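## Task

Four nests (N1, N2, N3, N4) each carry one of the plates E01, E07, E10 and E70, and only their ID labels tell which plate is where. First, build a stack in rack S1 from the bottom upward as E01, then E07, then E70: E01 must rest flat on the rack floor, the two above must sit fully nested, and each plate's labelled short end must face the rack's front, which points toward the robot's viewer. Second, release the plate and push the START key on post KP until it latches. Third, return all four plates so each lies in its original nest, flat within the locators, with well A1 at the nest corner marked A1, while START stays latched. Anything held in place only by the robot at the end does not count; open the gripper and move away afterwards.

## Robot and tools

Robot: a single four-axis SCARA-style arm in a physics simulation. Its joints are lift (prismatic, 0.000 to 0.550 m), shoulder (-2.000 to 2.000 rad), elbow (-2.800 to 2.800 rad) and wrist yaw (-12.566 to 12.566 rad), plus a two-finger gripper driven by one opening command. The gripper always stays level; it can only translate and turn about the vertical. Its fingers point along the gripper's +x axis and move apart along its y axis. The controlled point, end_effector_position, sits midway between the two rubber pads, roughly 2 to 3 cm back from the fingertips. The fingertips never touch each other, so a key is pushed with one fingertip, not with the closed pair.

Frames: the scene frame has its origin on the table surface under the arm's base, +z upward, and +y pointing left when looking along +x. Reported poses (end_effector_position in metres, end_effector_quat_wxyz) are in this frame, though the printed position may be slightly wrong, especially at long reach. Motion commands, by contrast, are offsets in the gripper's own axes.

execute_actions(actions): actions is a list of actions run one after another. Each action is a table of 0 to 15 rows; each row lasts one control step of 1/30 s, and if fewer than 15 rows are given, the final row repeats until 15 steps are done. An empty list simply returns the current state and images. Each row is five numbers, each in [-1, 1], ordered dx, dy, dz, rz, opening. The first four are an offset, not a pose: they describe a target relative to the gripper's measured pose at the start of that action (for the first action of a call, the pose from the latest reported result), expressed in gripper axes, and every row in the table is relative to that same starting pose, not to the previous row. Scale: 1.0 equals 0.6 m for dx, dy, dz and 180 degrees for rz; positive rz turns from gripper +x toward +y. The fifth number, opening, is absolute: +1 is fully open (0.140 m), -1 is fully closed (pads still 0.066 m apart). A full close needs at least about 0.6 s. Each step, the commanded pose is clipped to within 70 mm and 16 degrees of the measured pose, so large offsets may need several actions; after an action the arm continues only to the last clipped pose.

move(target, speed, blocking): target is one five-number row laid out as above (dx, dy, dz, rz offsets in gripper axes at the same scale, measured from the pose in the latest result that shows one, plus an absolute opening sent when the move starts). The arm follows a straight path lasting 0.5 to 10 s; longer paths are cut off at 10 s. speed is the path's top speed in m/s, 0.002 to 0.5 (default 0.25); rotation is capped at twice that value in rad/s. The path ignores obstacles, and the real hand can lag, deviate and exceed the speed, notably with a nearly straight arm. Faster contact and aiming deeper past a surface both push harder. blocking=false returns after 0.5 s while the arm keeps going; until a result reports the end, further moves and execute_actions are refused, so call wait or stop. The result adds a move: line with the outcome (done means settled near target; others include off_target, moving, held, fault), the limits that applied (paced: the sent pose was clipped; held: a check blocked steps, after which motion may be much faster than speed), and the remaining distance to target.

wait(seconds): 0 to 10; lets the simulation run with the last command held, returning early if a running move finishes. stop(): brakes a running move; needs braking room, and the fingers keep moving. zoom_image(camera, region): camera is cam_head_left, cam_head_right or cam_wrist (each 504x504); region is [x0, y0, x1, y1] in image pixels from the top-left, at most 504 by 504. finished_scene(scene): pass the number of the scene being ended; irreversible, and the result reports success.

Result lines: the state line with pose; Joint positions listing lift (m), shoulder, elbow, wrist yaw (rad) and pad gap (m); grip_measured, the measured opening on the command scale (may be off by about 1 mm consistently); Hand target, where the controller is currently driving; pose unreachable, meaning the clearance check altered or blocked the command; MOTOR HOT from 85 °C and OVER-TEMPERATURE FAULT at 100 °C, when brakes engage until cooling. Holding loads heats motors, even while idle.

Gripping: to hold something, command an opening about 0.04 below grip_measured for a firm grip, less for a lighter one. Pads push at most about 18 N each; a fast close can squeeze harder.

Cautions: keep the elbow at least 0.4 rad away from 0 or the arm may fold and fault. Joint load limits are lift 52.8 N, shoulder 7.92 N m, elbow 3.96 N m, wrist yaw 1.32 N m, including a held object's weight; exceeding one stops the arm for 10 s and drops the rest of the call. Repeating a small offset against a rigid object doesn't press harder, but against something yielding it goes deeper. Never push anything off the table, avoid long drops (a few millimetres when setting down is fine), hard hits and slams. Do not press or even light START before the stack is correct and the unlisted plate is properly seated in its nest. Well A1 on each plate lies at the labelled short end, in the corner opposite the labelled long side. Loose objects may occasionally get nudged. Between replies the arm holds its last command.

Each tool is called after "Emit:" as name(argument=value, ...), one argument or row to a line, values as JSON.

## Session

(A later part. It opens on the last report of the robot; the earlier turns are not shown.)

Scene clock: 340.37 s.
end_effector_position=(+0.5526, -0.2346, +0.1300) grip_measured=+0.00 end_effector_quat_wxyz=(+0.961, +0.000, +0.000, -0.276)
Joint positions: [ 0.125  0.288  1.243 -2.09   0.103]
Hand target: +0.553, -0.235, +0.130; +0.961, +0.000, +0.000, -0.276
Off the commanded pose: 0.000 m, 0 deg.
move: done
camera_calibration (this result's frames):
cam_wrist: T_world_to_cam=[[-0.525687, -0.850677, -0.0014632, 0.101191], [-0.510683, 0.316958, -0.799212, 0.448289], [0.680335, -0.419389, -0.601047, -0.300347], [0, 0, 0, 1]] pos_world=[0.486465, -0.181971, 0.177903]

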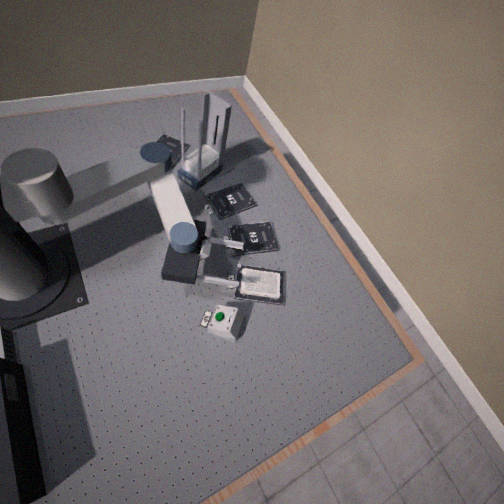

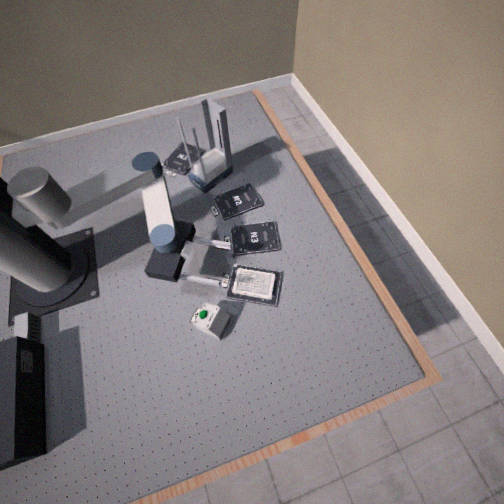

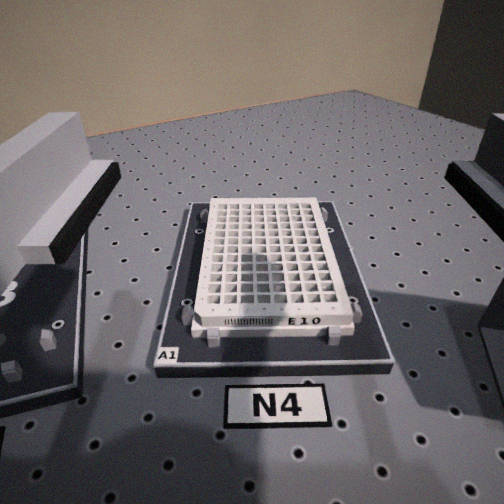

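Emit:
zoom_image(
  camera="cam_wrist",
  region=[150, 190, 400, 380],
)

Emit:
zoom_image(
  camera="cam_head_left",
  region=[185, 290, 265, 350],
)

Emit:
zoom_image(
  camera="cam_head_right",
  region=[175, 290, 255, 350],
)

Region (150, 190, 400, 380) of cam_wrist's 504x504 image, scaled by 2.016, with more detail than that image has; it fills the top 383 rows of this view, and the rest is white.

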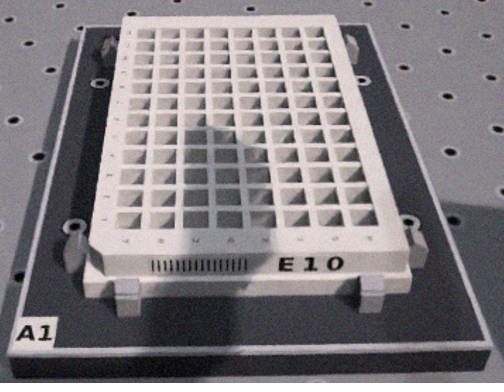

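Region (185, 290, 265, 350) of cam_head_left's 504x504 image, scaled by 6.300, with more detail than that image has; it fills the top 378 rows of this view, and the rest is white.

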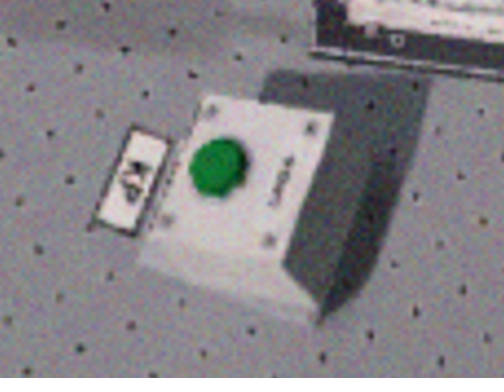

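Region (175, 290, 255, 350) of cam_head_right's 504x504 image, scaled by 6.300, with more detail than that image has; it fills the top 378 rows of this view, and the rest is white.

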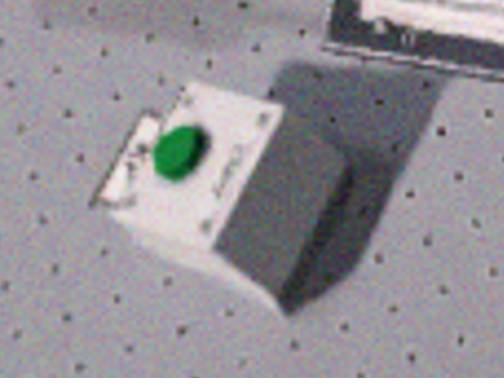

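Emit:
move(
  target=[-0.10467,-0.21023,0.01667,-0.1,0.0],
  speed=0.25,
)

Scene clock: 349.10 s.
end_effector_position=(+0.4324, -0.3083, +0.1400) grip_measured=+0.00 end_effector_quat_wxyz=(+0.906, +0.000, +0.000, -0.423)
Joint positions: [ 0.135  0.04   1.044 -1.958  0.103]
Hand target: +0.433, -0.308, +0.140; +0.906, +0.000, +0.000, -0.423
Off the commanded pose: 0.000 m, 0 deg.
move: done
camera_calibration (this result's frames):
cam_wrist: T_world_to_cam=[[-0.763245, -0.646107, -0.0014632, 0.141086], [-0.387449, 0.459503, -0.799212, 0.40888], [0.517049, -0.609428, -0.601047, -0.23145], [0, 0, 0, 1]] pos_world=[0.385775, -0.237777, 0.187876]

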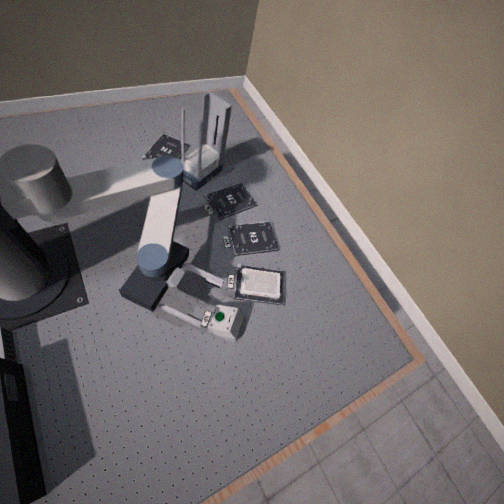

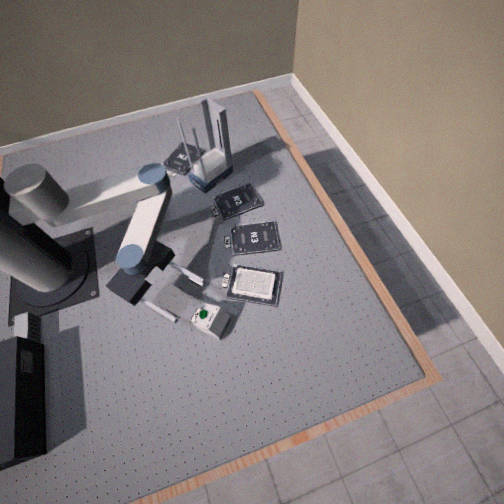

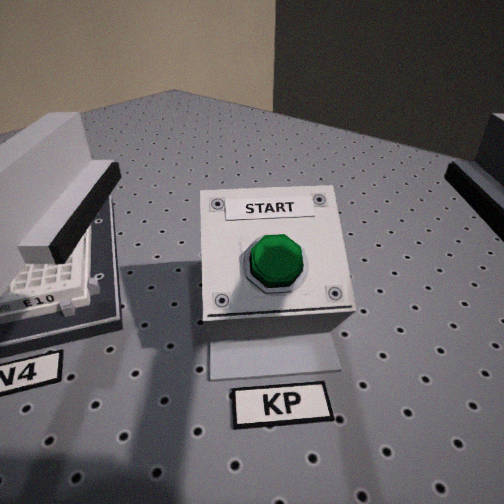

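Emit:
zoom_image(
  camera="cam_wrist",
  region=[185, 175, 365, 395],
)

Region (185, 175, 365, 395) of cam_wrist's 504x504 image, scaled by 2.291, with more detail than that image has; it fills the left 412 columns of this view, and the rest is white.

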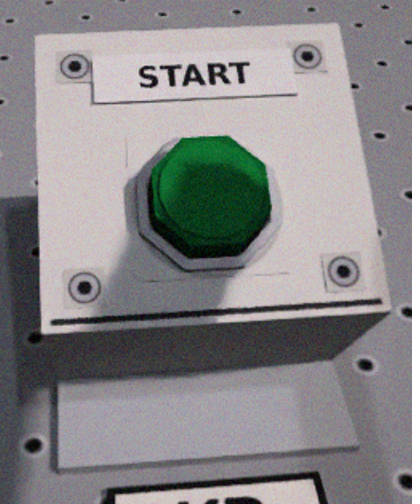

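Emit:
move(
  target=[0.05231,-0.10234,-0.05833,0.03129,0.0],
  speed=0.1,
)

Scene clock: 369.57 s.
end_effector_position=(+0.4054, -0.3718, +0.1049) grip_measured=+0.00 end_effector_quat_wxyz=(+0.926, +0.000, +0.000, -0.378)
Joint positions: [ 0.1   -0.281  1.237 -1.732  0.103]
Hand target: +0.406, -0.372, +0.105; +0.926, +0.000, +0.000, -0.378
Off the commanded pose: 0.000 m, 0 deg.
move: done
camera_calibration (this result's frames):
cam_wrist: T_world_to_cam=[[-0.696559, -0.717498, -0.0014632, 0.0257858], [-0.430436, 0.419505, -0.799212, 0.402164], [0.574047, -0.556069, -0.601047, -0.280577], [0, 0, 0, 1]] pos_world=[0.352132, -0.306229, 0.152812]

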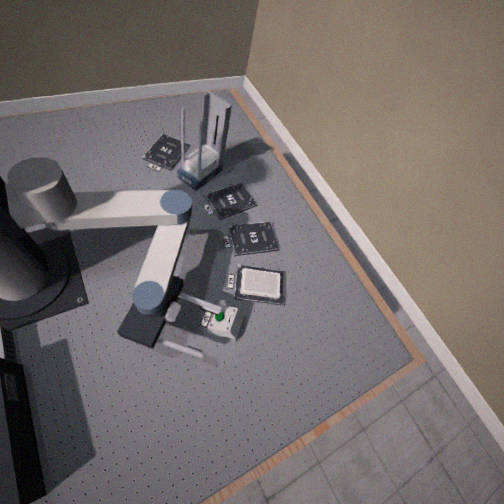

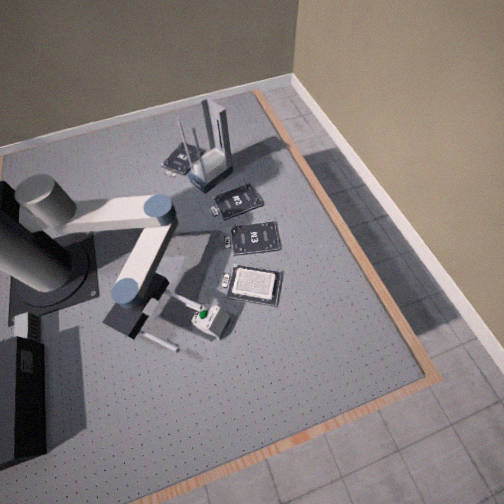

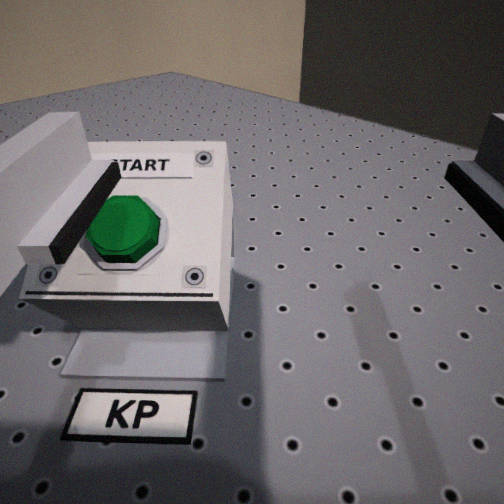

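Emit:
zoom_image(
  camera="cam_wrist",
  region=[10, 130, 240, 310],
)

Region (10, 130, 240, 310) of cam_wrist's 504x504 image, scaled by 2.191, with more detail than that image has; it fills the top 394 rows of this view, and the rest is white.

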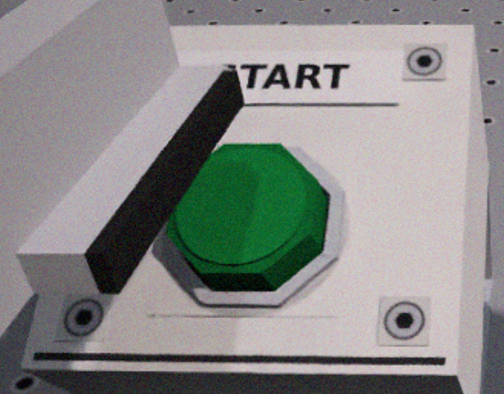

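Emit:
move(
  target=[0.00583,0.0007,-0.02933,0,0.0],
  speed=0.04,
)

Emit:
move(
  target=[0.005,0,-0.00866,0,0.0],
  speed=0.01,
)

Scene clock: 382.90 s.
end_effector_position=(+0.4083, -0.3739, +0.0872) grip_measured=+0.00 end_effector_quat_wxyz=(+0.926, +0.000, +0.000, -0.378)
Joint positions: [ 0.082 -0.282  1.252 -1.746  0.103]
Hand target: +0.408, -0.374, +0.087; +0.926, +0.000, +0.000, -0.378
Off the commanded pose: 0.000 m, 0 deg.
move: done
camera_calibration (this result's frames):
cam_wrist: T_world_to_cam=[[-0.696319, -0.717731, -0.0014632, 0.0260673], [-0.430577, 0.41936, -0.799212, 0.390149], [0.574233, -0.555876, -0.601047, -0.293992], [0, 0, 0, 1]] pos_world=[0.35496, -0.308327, 0.135147]

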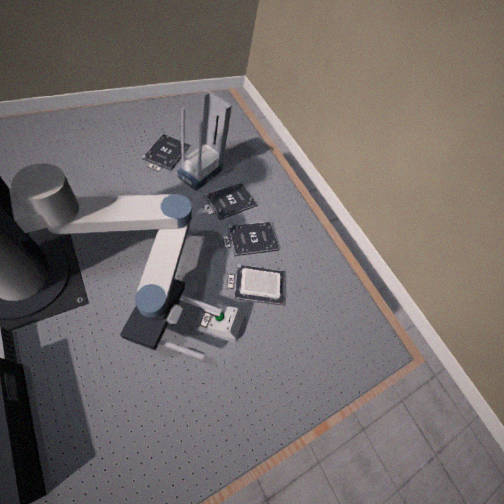

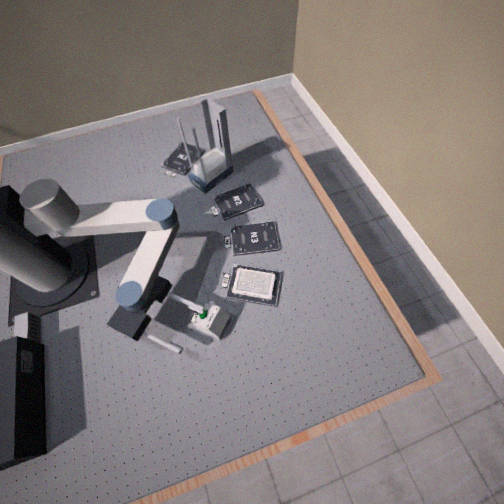

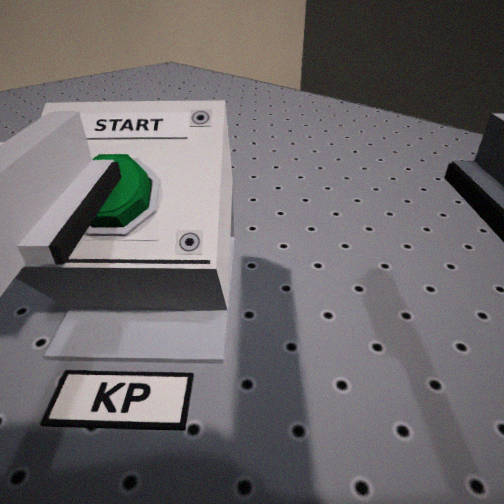

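Scene clock: 383.73 s.
end_effector_position=(+0.4104, -0.3759, +0.0822) grip_measured=+0.00 end_effector_quat_wxyz=(+0.926, +0.000, +0.000, -0.378)
Joint positions: [ 0.077 -0.284  1.265 -1.757  0.103]
Hand target: +0.410, -0.376, +0.082; +0.926, +0.000, +0.000, -0.378
Off the commanded pose: 0.000 m, 0 deg.
move: done
camera_calibration (this result's frames):
cam_wrist: T_world_to_cam=[[-0.696049, -0.717993, -0.0014632, 0.0258953], [-0.430735, 0.419198, -0.799212, 0.387871], [0.574442, -0.55566, -0.601047, -0.299301], [0, 0, 0, 1]] pos_world=[0.357025, -0.310312, 0.130135]

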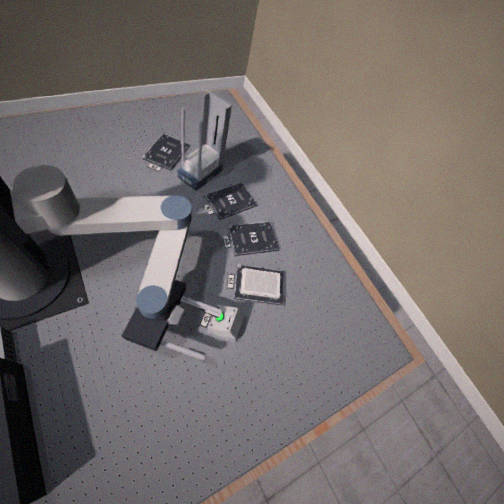

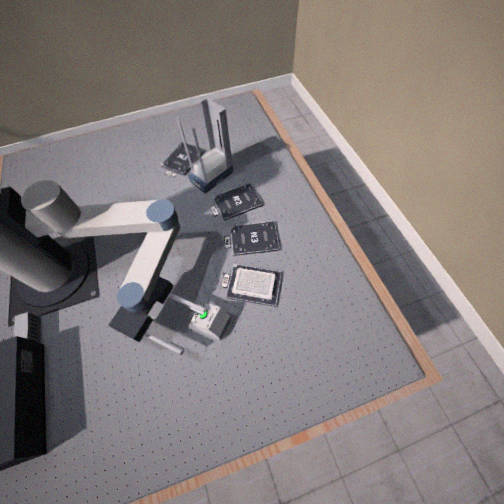

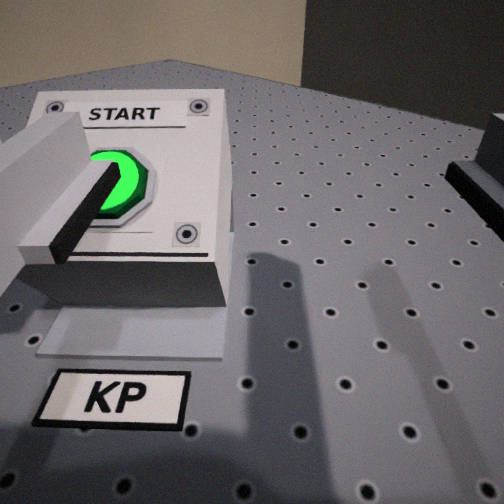

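Lit. Press a little further (1.5 mm) to make it catch.

Emit:
move(
  target=[0.00125,0,-0.00217,0,0.0],
  speed=0.005,
)

Emit:
zoom_image(
  camera="cam_wrist",
  region=[40, 120, 200, 250],
)

Scene clock: 386.63 s.
end_effector_position=(+0.4108, -0.3763, +0.0812) grip_measured=+0.00 end_effector_quat_wxyz=(+0.926, +0.000, +0.000, -0.378)
Joint positions: [ 0.076 -0.284  1.268 -1.759  0.103]
Hand target: +0.411, -0.376, +0.081; +0.926, +0.000, +0.000, -0.378
Off the commanded pose: 0.000 m, 0 deg.
move: done
camera_calibration (this result's frames):
cam_wrist: T_world_to_cam=[[-0.696005, -0.718035, -0.0014632, 0.0258545], [-0.43076, 0.419172, -0.799212, 0.387389], [0.574476, -0.555626, -0.601047, -0.300417], [0, 0, 0, 1]] pos_world=[0.357449, -0.310738, 0.129079]

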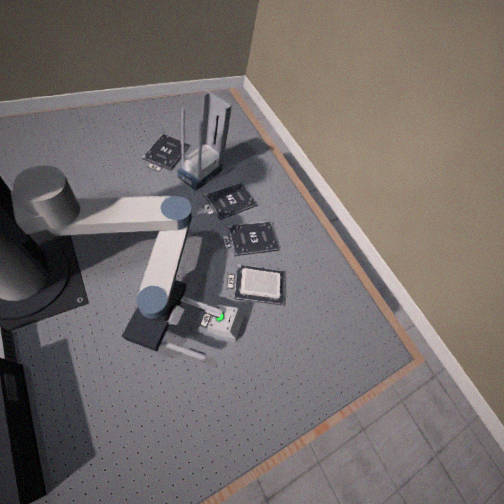

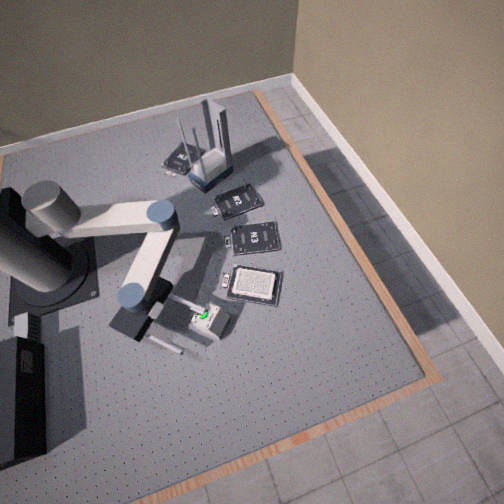

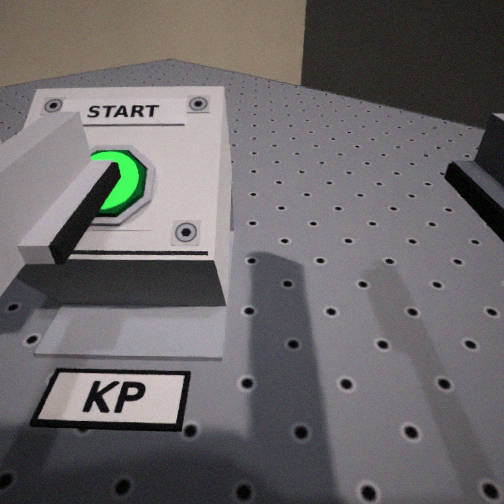

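Region (40, 120, 200, 250) of cam_wrist's 504x504 image, scaled by 3.150, with more detail than that image has; it fills the top 410 rows of this view, and the rest is white.

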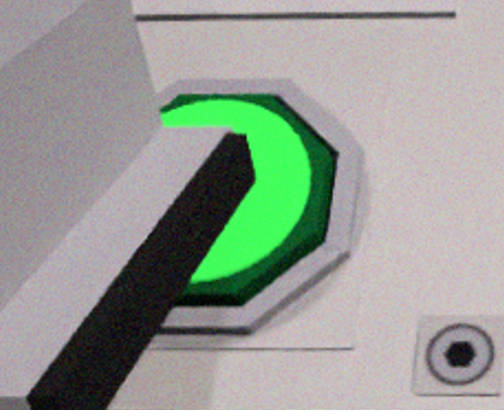

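Emit:
move(
  target=[0.001,0,-0.00173,0,0.0],
  speed=0.005,
)

Scene clock: 389.03 s.
end_effector_position=(+0.4111, -0.3766, +0.0804) grip_measured=+0.00 end_effector_quat_wxyz=(+0.926, +0.000, +0.000, -0.378)
Joint positions: [ 0.075 -0.285  1.27  -1.761  0.103]
Hand target: +0.411, -0.377, +0.080; +0.926, +0.000, +0.000, -0.378
Off the commanded pose: 0.000 m, 0 deg.
move: done
camera_calibration (this result's frames):
cam_wrist: T_world_to_cam=[[-0.695971, -0.718068, -0.0014632, 0.0258197], [-0.43078, 0.419152, -0.799212, 0.387036], [0.574502, -0.555598, -0.601047, -0.30125], [0, 0, 0, 1]] pos_world=[0.357766, -0.311061, 0.128296]

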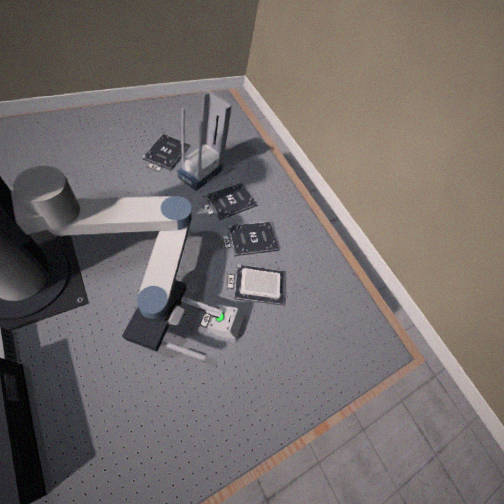

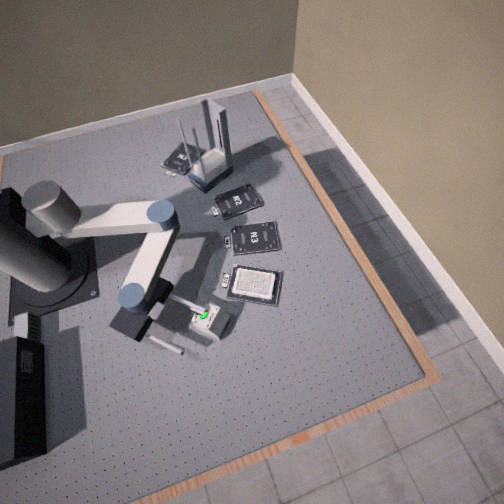

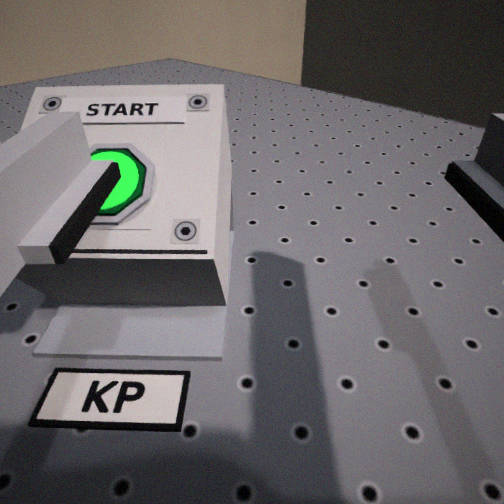

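Emit:
move(
  target=[0.001,0,-0.00173,0,0.0],
  speed=0.005,
)

Scene clock: 390.97 s.
end_effector_position=(+0.4113, -0.3768, +0.0800) grip_measured=+0.00 end_effector_quat_wxyz=(+0.926, +0.000, +0.000, -0.378)
Joint positions: [ 0.075 -0.285  1.271 -1.761  0.103]
Hand target: +0.412, -0.377, +0.079; +0.926, +0.000, +0.000, -0.378
Off the commanded pose: 0.001 m, 0 deg.
move: done
camera_calibration (this result's frames):
cam_wrist: T_world_to_cam=[[-0.695703, -0.718328, -0.0014632, 0.0255965], [-0.430936, 0.418991, -0.799212, 0.386813], [0.574709, -0.555384, -0.601047, -0.301681], [0, 0, 0, 1]] pos_world=[0.357878, -0.311233, 0.127858]

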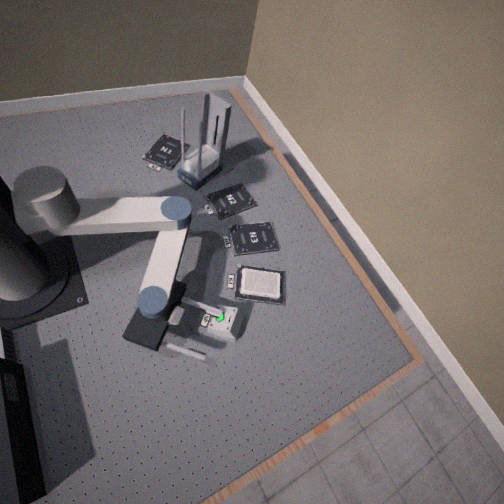

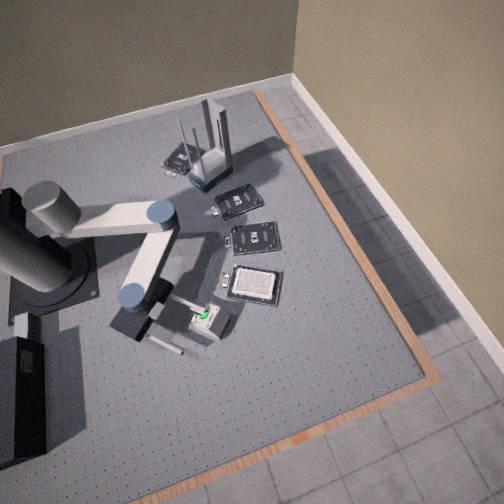

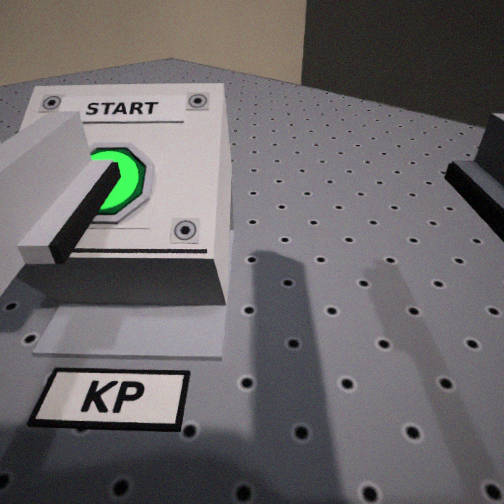

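Bottomed out. Retreat along the normal.

Emit:
move(
  target=[-0.025,0,0.0583,0,0.0],
  speed=0.05,
)

Emit:
zoom_image(
  camera="cam_wrist",
  region=[20, 130, 250, 330],
)

Scene clock: 393.67 s.
end_effector_position=(+0.4004, -0.3663, +0.1150) grip_measured=+0.00 end_effector_quat_wxyz=(+0.926, +0.000, +0.000, -0.378)
Joint positions: [ 0.11  -0.276  1.204 -1.703  0.103]
Hand target: +0.401, -0.366, +0.115; +0.926, +0.000, +0.000, -0.378
Off the commanded pose: 0.000 m, 0 deg.
move: done
camera_calibration (this result's frames):
cam_wrist: T_world_to_cam=[[-0.69603, -0.718011, -0.0014632, 0.0258623], [-0.430746, 0.419187, -0.799212, 0.405788], [0.574457, -0.555645, -0.601047, -0.268604], [0, 0, 0, 1]] pos_world=[0.347093, -0.30078, 0.162905]

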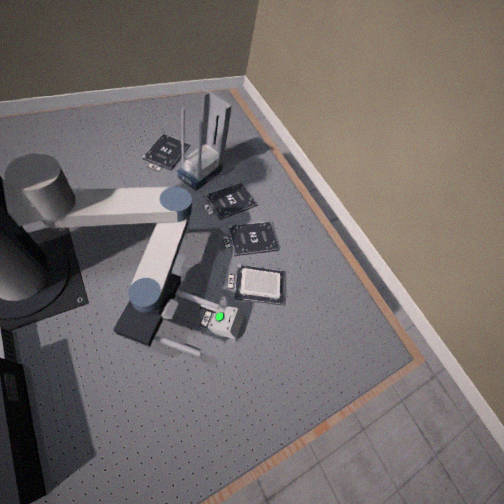

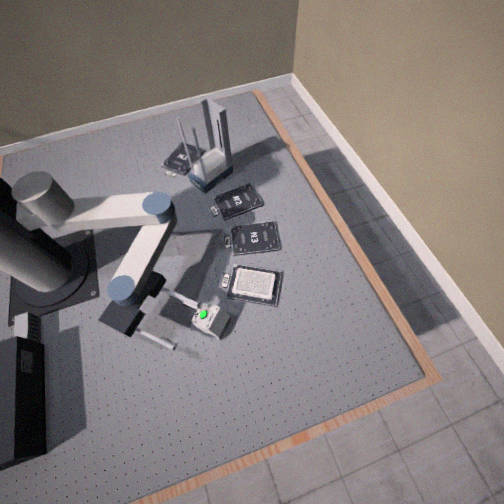

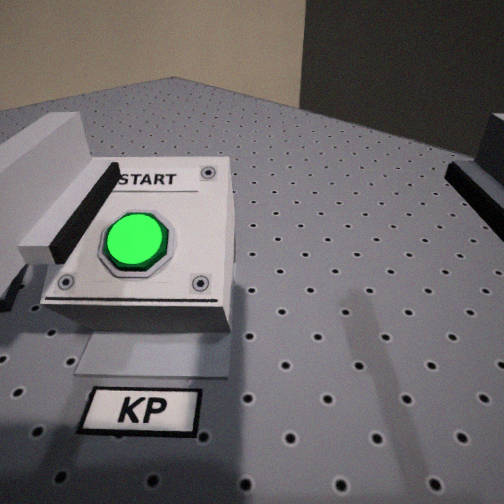

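Region (20, 130, 250, 330) of cam_wrist's 504x504 image, scaled by 2.191, with more detail than that image has; it fills the top 438 rows of this view, and the rest is white.

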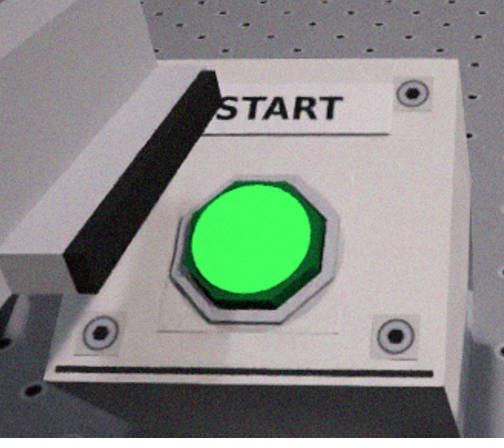

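Emit:
move(
  target=[-0.45202,0.82839,-0.043,0.39431,0.0],
  speed=0.3,
)

Scene clock: 405.73 s.
end_effector_position=(+0.5543, +0.1785, +0.0892) grip_measured=+0.00 end_effector_quat_wxyz=(+0.973, +0.000, +0.000, +0.230)
Joint positions: [ 0.084  1.315  1.124 -1.975  0.103]
Hand target: +0.554, +0.178, +0.089; +0.973, +0.000, +0.000, +0.230
Off the commanded pose: 0.000 m, 0 deg.
move: done
camera_calibration (this result's frames):
cam_wrist: T_world_to_cam=[[0.452483, -0.891772, -0.0014632, -0.0814683], [-0.536527, -0.270921, -0.799212, 0.404885], [0.712318, 0.362415, -0.601047, -0.310005], [0, 0, 0, 1]] pos_world=[0.474917, 0.149391, 0.137142]

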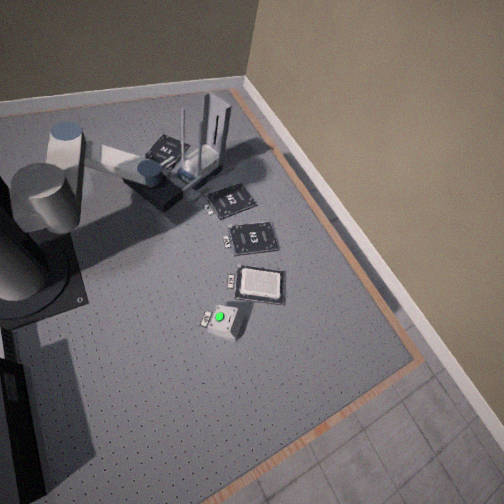

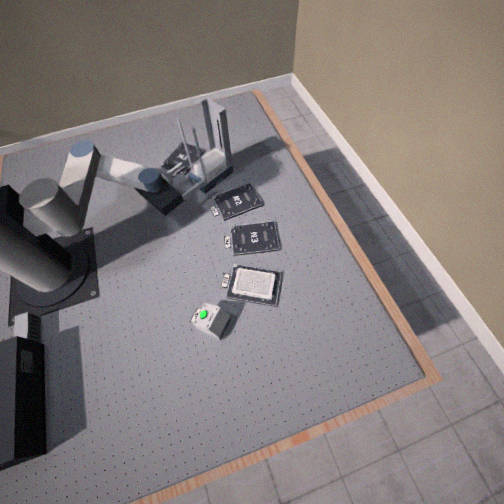

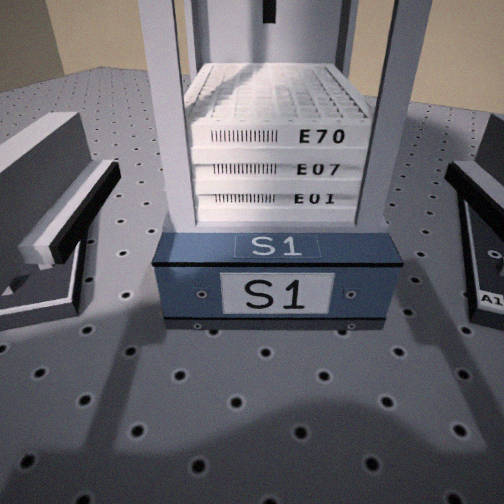

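Emit:
move(
  target=[0.1835,0.00026,0,-0.00012,0.0],
  speed=0.12,
)

Emit:
zoom_image(
  camera="cam_wrist",
  region=[160, 100, 400, 160],
)

Emit:
zoom_image(
  camera="cam_wrist",
  region=[0, 400, 160, 504],
)

Scene clock: 409.47 s.
end_effector_position=(+0.6527, +0.2280, +0.0892) grip_measured=+0.00 end_effector_quat_wxyz=(+0.973, +0.000, +0.000, +0.230)
Joint positions: [ 0.084  1.098  1.687 -2.321  0.103]
Hand target: +0.653, +0.228, +0.089; +0.973, +0.000, +0.000, +0.230
Off the commanded pose: 0.000 m, 0 deg.
move: done
camera_calibration (this result's frames):
cam_wrist: T_world_to_cam=[[0.452442, -0.891792, -0.0014632, -0.0817891], [-0.53654, -0.270897, -0.799212, 0.471096], [0.712335, 0.362383, -0.601047, -0.398045], [0, 0, 0, 1]] pos_world=[0.573308, 0.198924, 0.137142]

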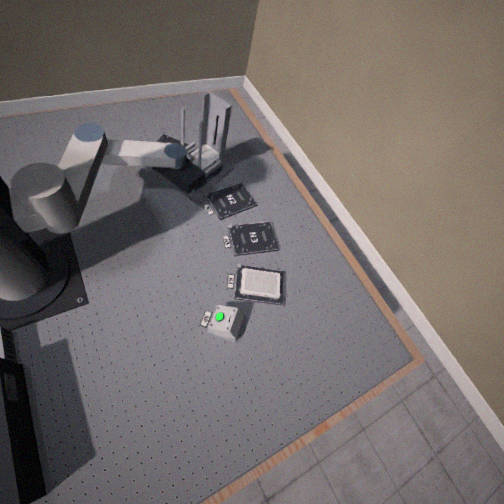

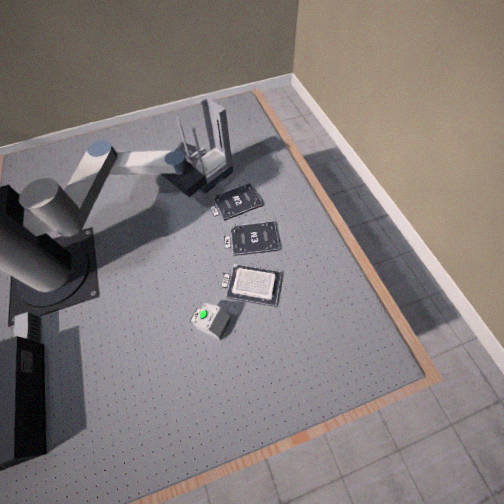

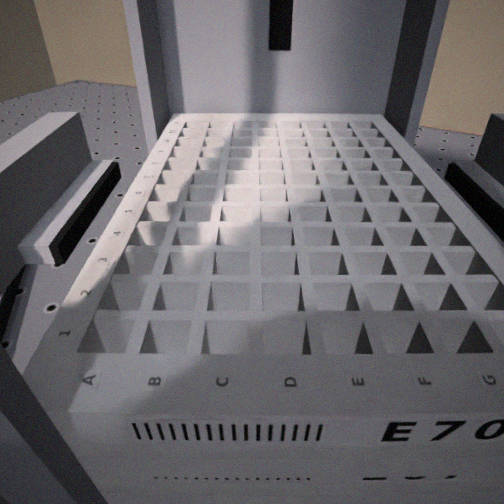

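Region (160, 100, 400, 160) of cam_wrist's 504x504 image, scaled by 2.100, with more detail than that image has; it fills the top 126 rows of this view, and the rest is white.

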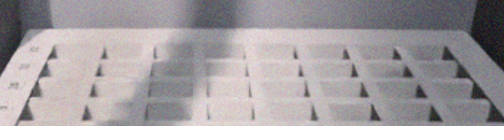

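Region (0, 400, 160, 504) of cam_wrist's 504x504 image, scaled by 3.150, with more detail than that image has; it fills the top 328 rows of this view, and the rest is white.

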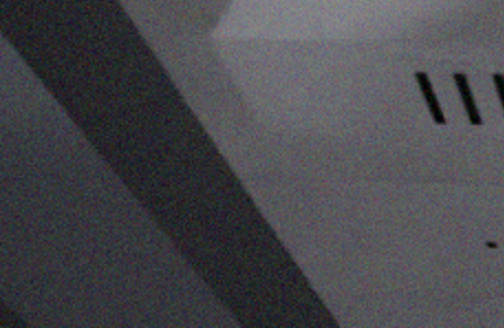

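Emit:
execute_actions(
  actions=[
    [[0,-0.00007,0,0,-0.5]],
    [[0,0,0,0,-0.52],[0,0,0,0,-0.53],[0,0,0,0,-0.54],[0,0,0,0,-0.55],[0,0,0,0,-0.56],[0,0,0,0,-0.57],[0,0,0,0,-0.58],[0,0,0,0,-0.59],[0,0,0,0,-0.6]],
  ],
)

Emit:
move(
  target=[0,0,0.0167,0,-0.6],
  speed=0.03,
)

Emit:
move(
  target=[0,0,0.3755,0,-0.6],
  speed=0.2,
)

Emit:
move(
  target=[-0.05,-0.2333,0,0,-0.6],
  speed=0.25,
)

Scene clock: 413.90 s.
end_effector_position=(+0.6527, +0.2280, +0.0892) grip_measured=-0.56 end_effector_quat_wxyz=(+0.973, +0.000, +0.000, +0.230)
Joint positions: [ 0.084  1.098  1.687 -2.321  0.082]
Hand target: +0.653, +0.228, +0.089; +0.973, +0.000, +0.000, +0.230
Off the commanded pose: 0.000 m, 0 deg.
camera_calibration (this result's frames):
cam_wrist: T_world_to_cam=[[0.452385, -0.891821, -0.0014632, -0.0817789], [-0.536557, -0.270862, -0.799212, 0.471099], [0.712358, 0.362337, -0.601047, -0.39805], [0, 0, 0, 1]] pos_world=[0.573321, 0.198899, 0.137142]

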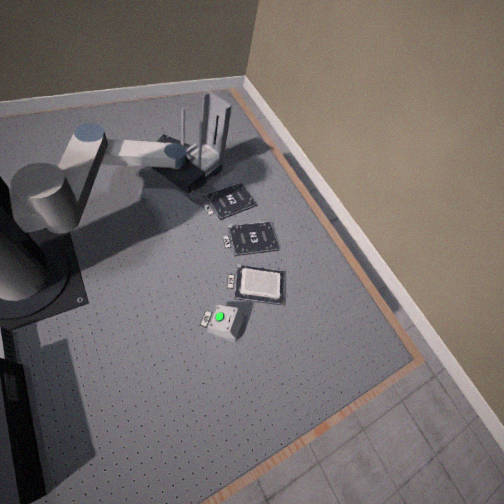

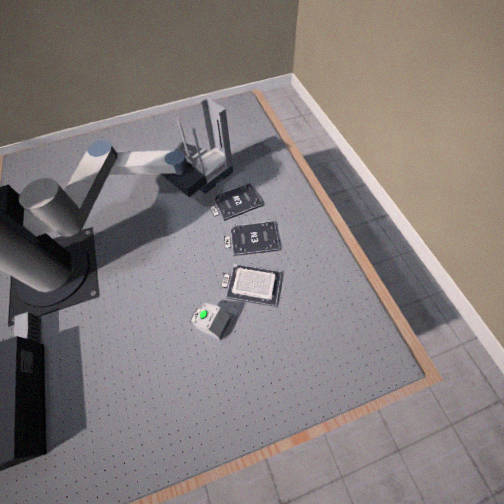

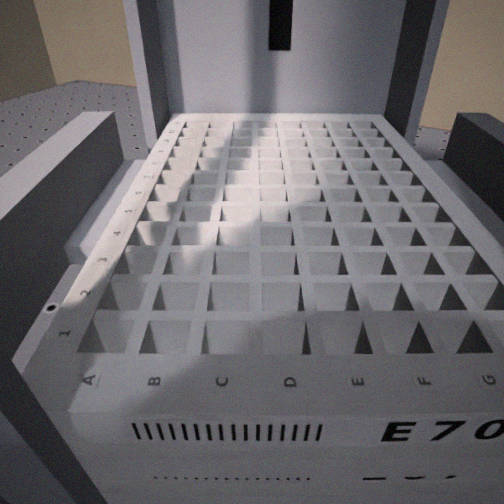

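Scene clock: 414.60 s.
end_effector_position=(+0.6527, +0.2280, +0.0993) grip_measured=-0.56 end_effector_quat_wxyz=(+0.973, +0.000, +0.000, +0.230)
Joint positions: [ 0.094  1.098  1.687 -2.321  0.082]
Hand target: +0.653, +0.228, +0.099; +0.973, +0.000, +0.000, +0.230
Off the commanded pose: 0.000 m, 0 deg.
move: done
camera_calibration (this result's frames):
cam_wrist: T_world_to_cam=[[0.452384, -0.891822, -0.0014632, -0.0817639], [-0.536557, -0.270862, -0.799212, 0.479128], [0.712359, 0.362336, -0.601047, -0.392011], [0, 0, 0, 1]] pos_world=[0.573321, 0.198899, 0.147189]

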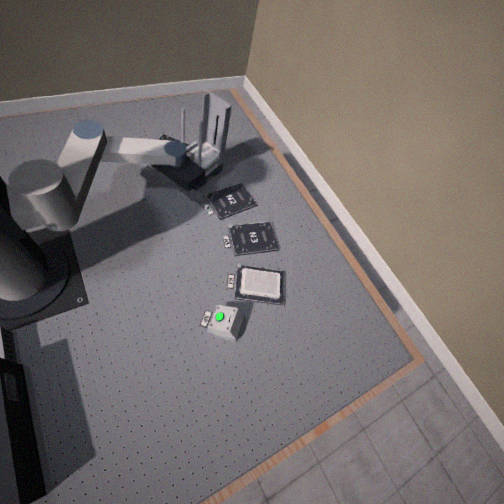

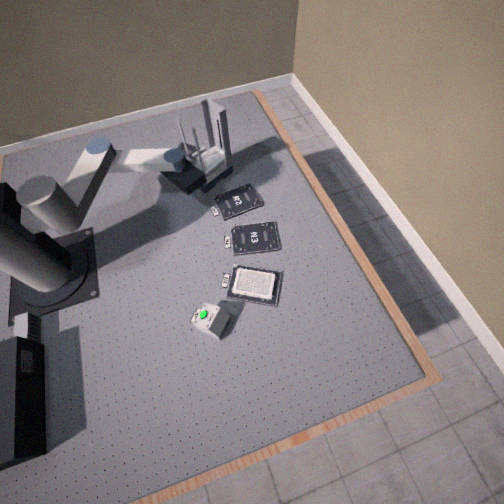

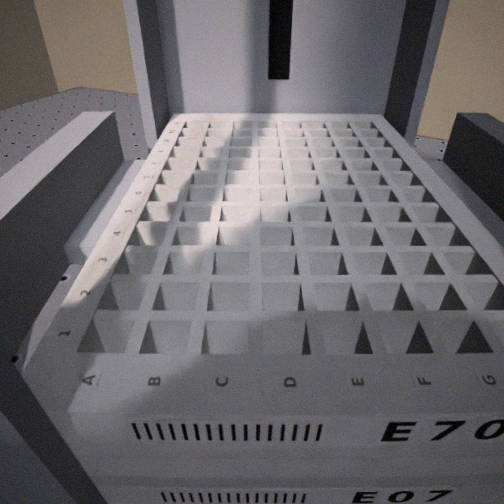

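Scene clock: 416.13 s.
end_effector_position=(+0.6527, +0.2280, +0.3246) grip_measured=-0.56 end_effector_quat_wxyz=(+0.973, +0.000, +0.000, +0.230)
Joint positions: [ 0.32   1.098  1.687 -2.321  0.082]
Hand target: +0.653, +0.228, +0.325; +0.973, +0.000, +0.000, +0.230
Off the commanded pose: 0.000 m, 0 deg.
move: done
camera_calibration (this result's frames):
cam_wrist: T_world_to_cam=[[0.452433, -0.891797, -0.0014632, -0.0814521], [-0.536542, -0.270891, -0.799212, 0.659236], [0.712339, 0.362375, -0.601047, -0.256565], [0, 0, 0, 1]] pos_world=[0.57332, 0.198915, 0.372543]

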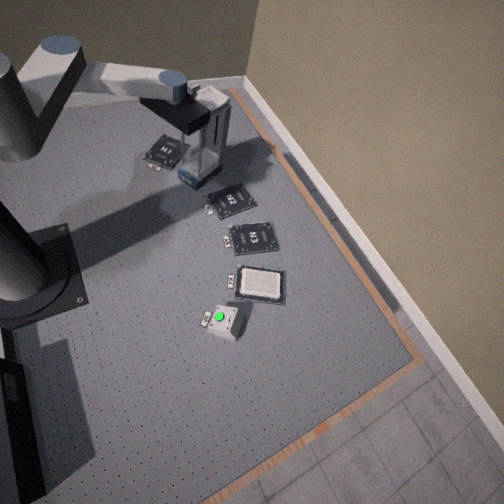

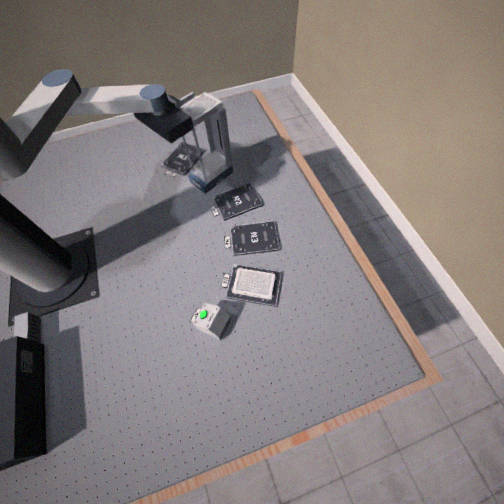

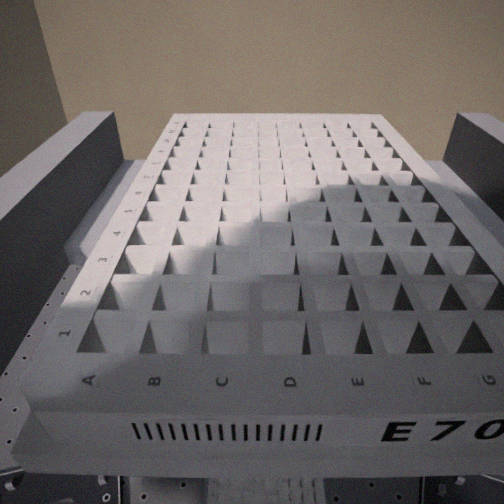

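Scene clock: 417.10 s.
end_effector_position=(+0.6886, +0.0893, +0.3246) grip_measured=-0.56 end_effector_quat_wxyz=(+0.973, +0.000, +0.000, +0.230)
Joint positions: [ 0.32   0.728  1.687 -1.951  0.082]
Hand target: +0.689, +0.089, +0.325; +0.973, +0.000, +0.000, +0.230
Off the commanded pose: 0.000 m, 0 deg.
move: done
camera_calibration (this result's frames):
cam_wrist: T_world_to_cam=[[0.45184, -0.892098, -0.0014632, -0.221003], [-0.536722, -0.270535, -0.799212, 0.64101], [0.71258, 0.361902, -0.601047, -0.231991], [0, 0, 0, 1]] pos_world=[0.609215, 0.0602177, 0.372542]

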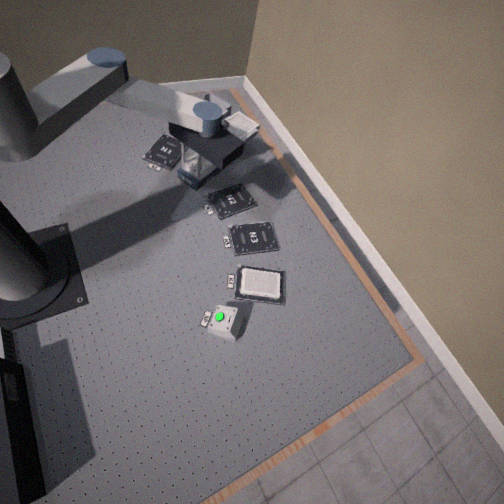

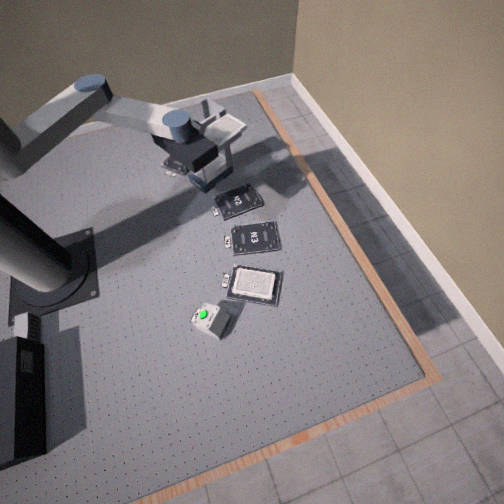

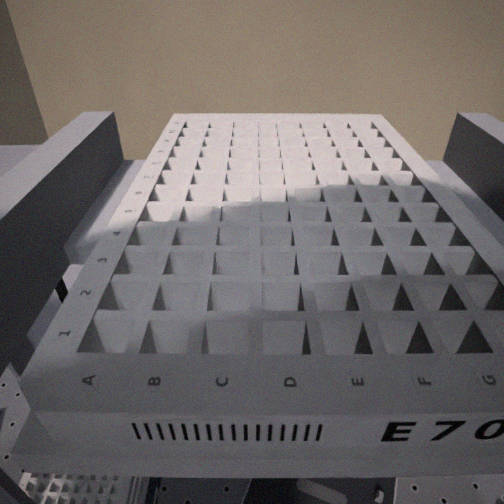

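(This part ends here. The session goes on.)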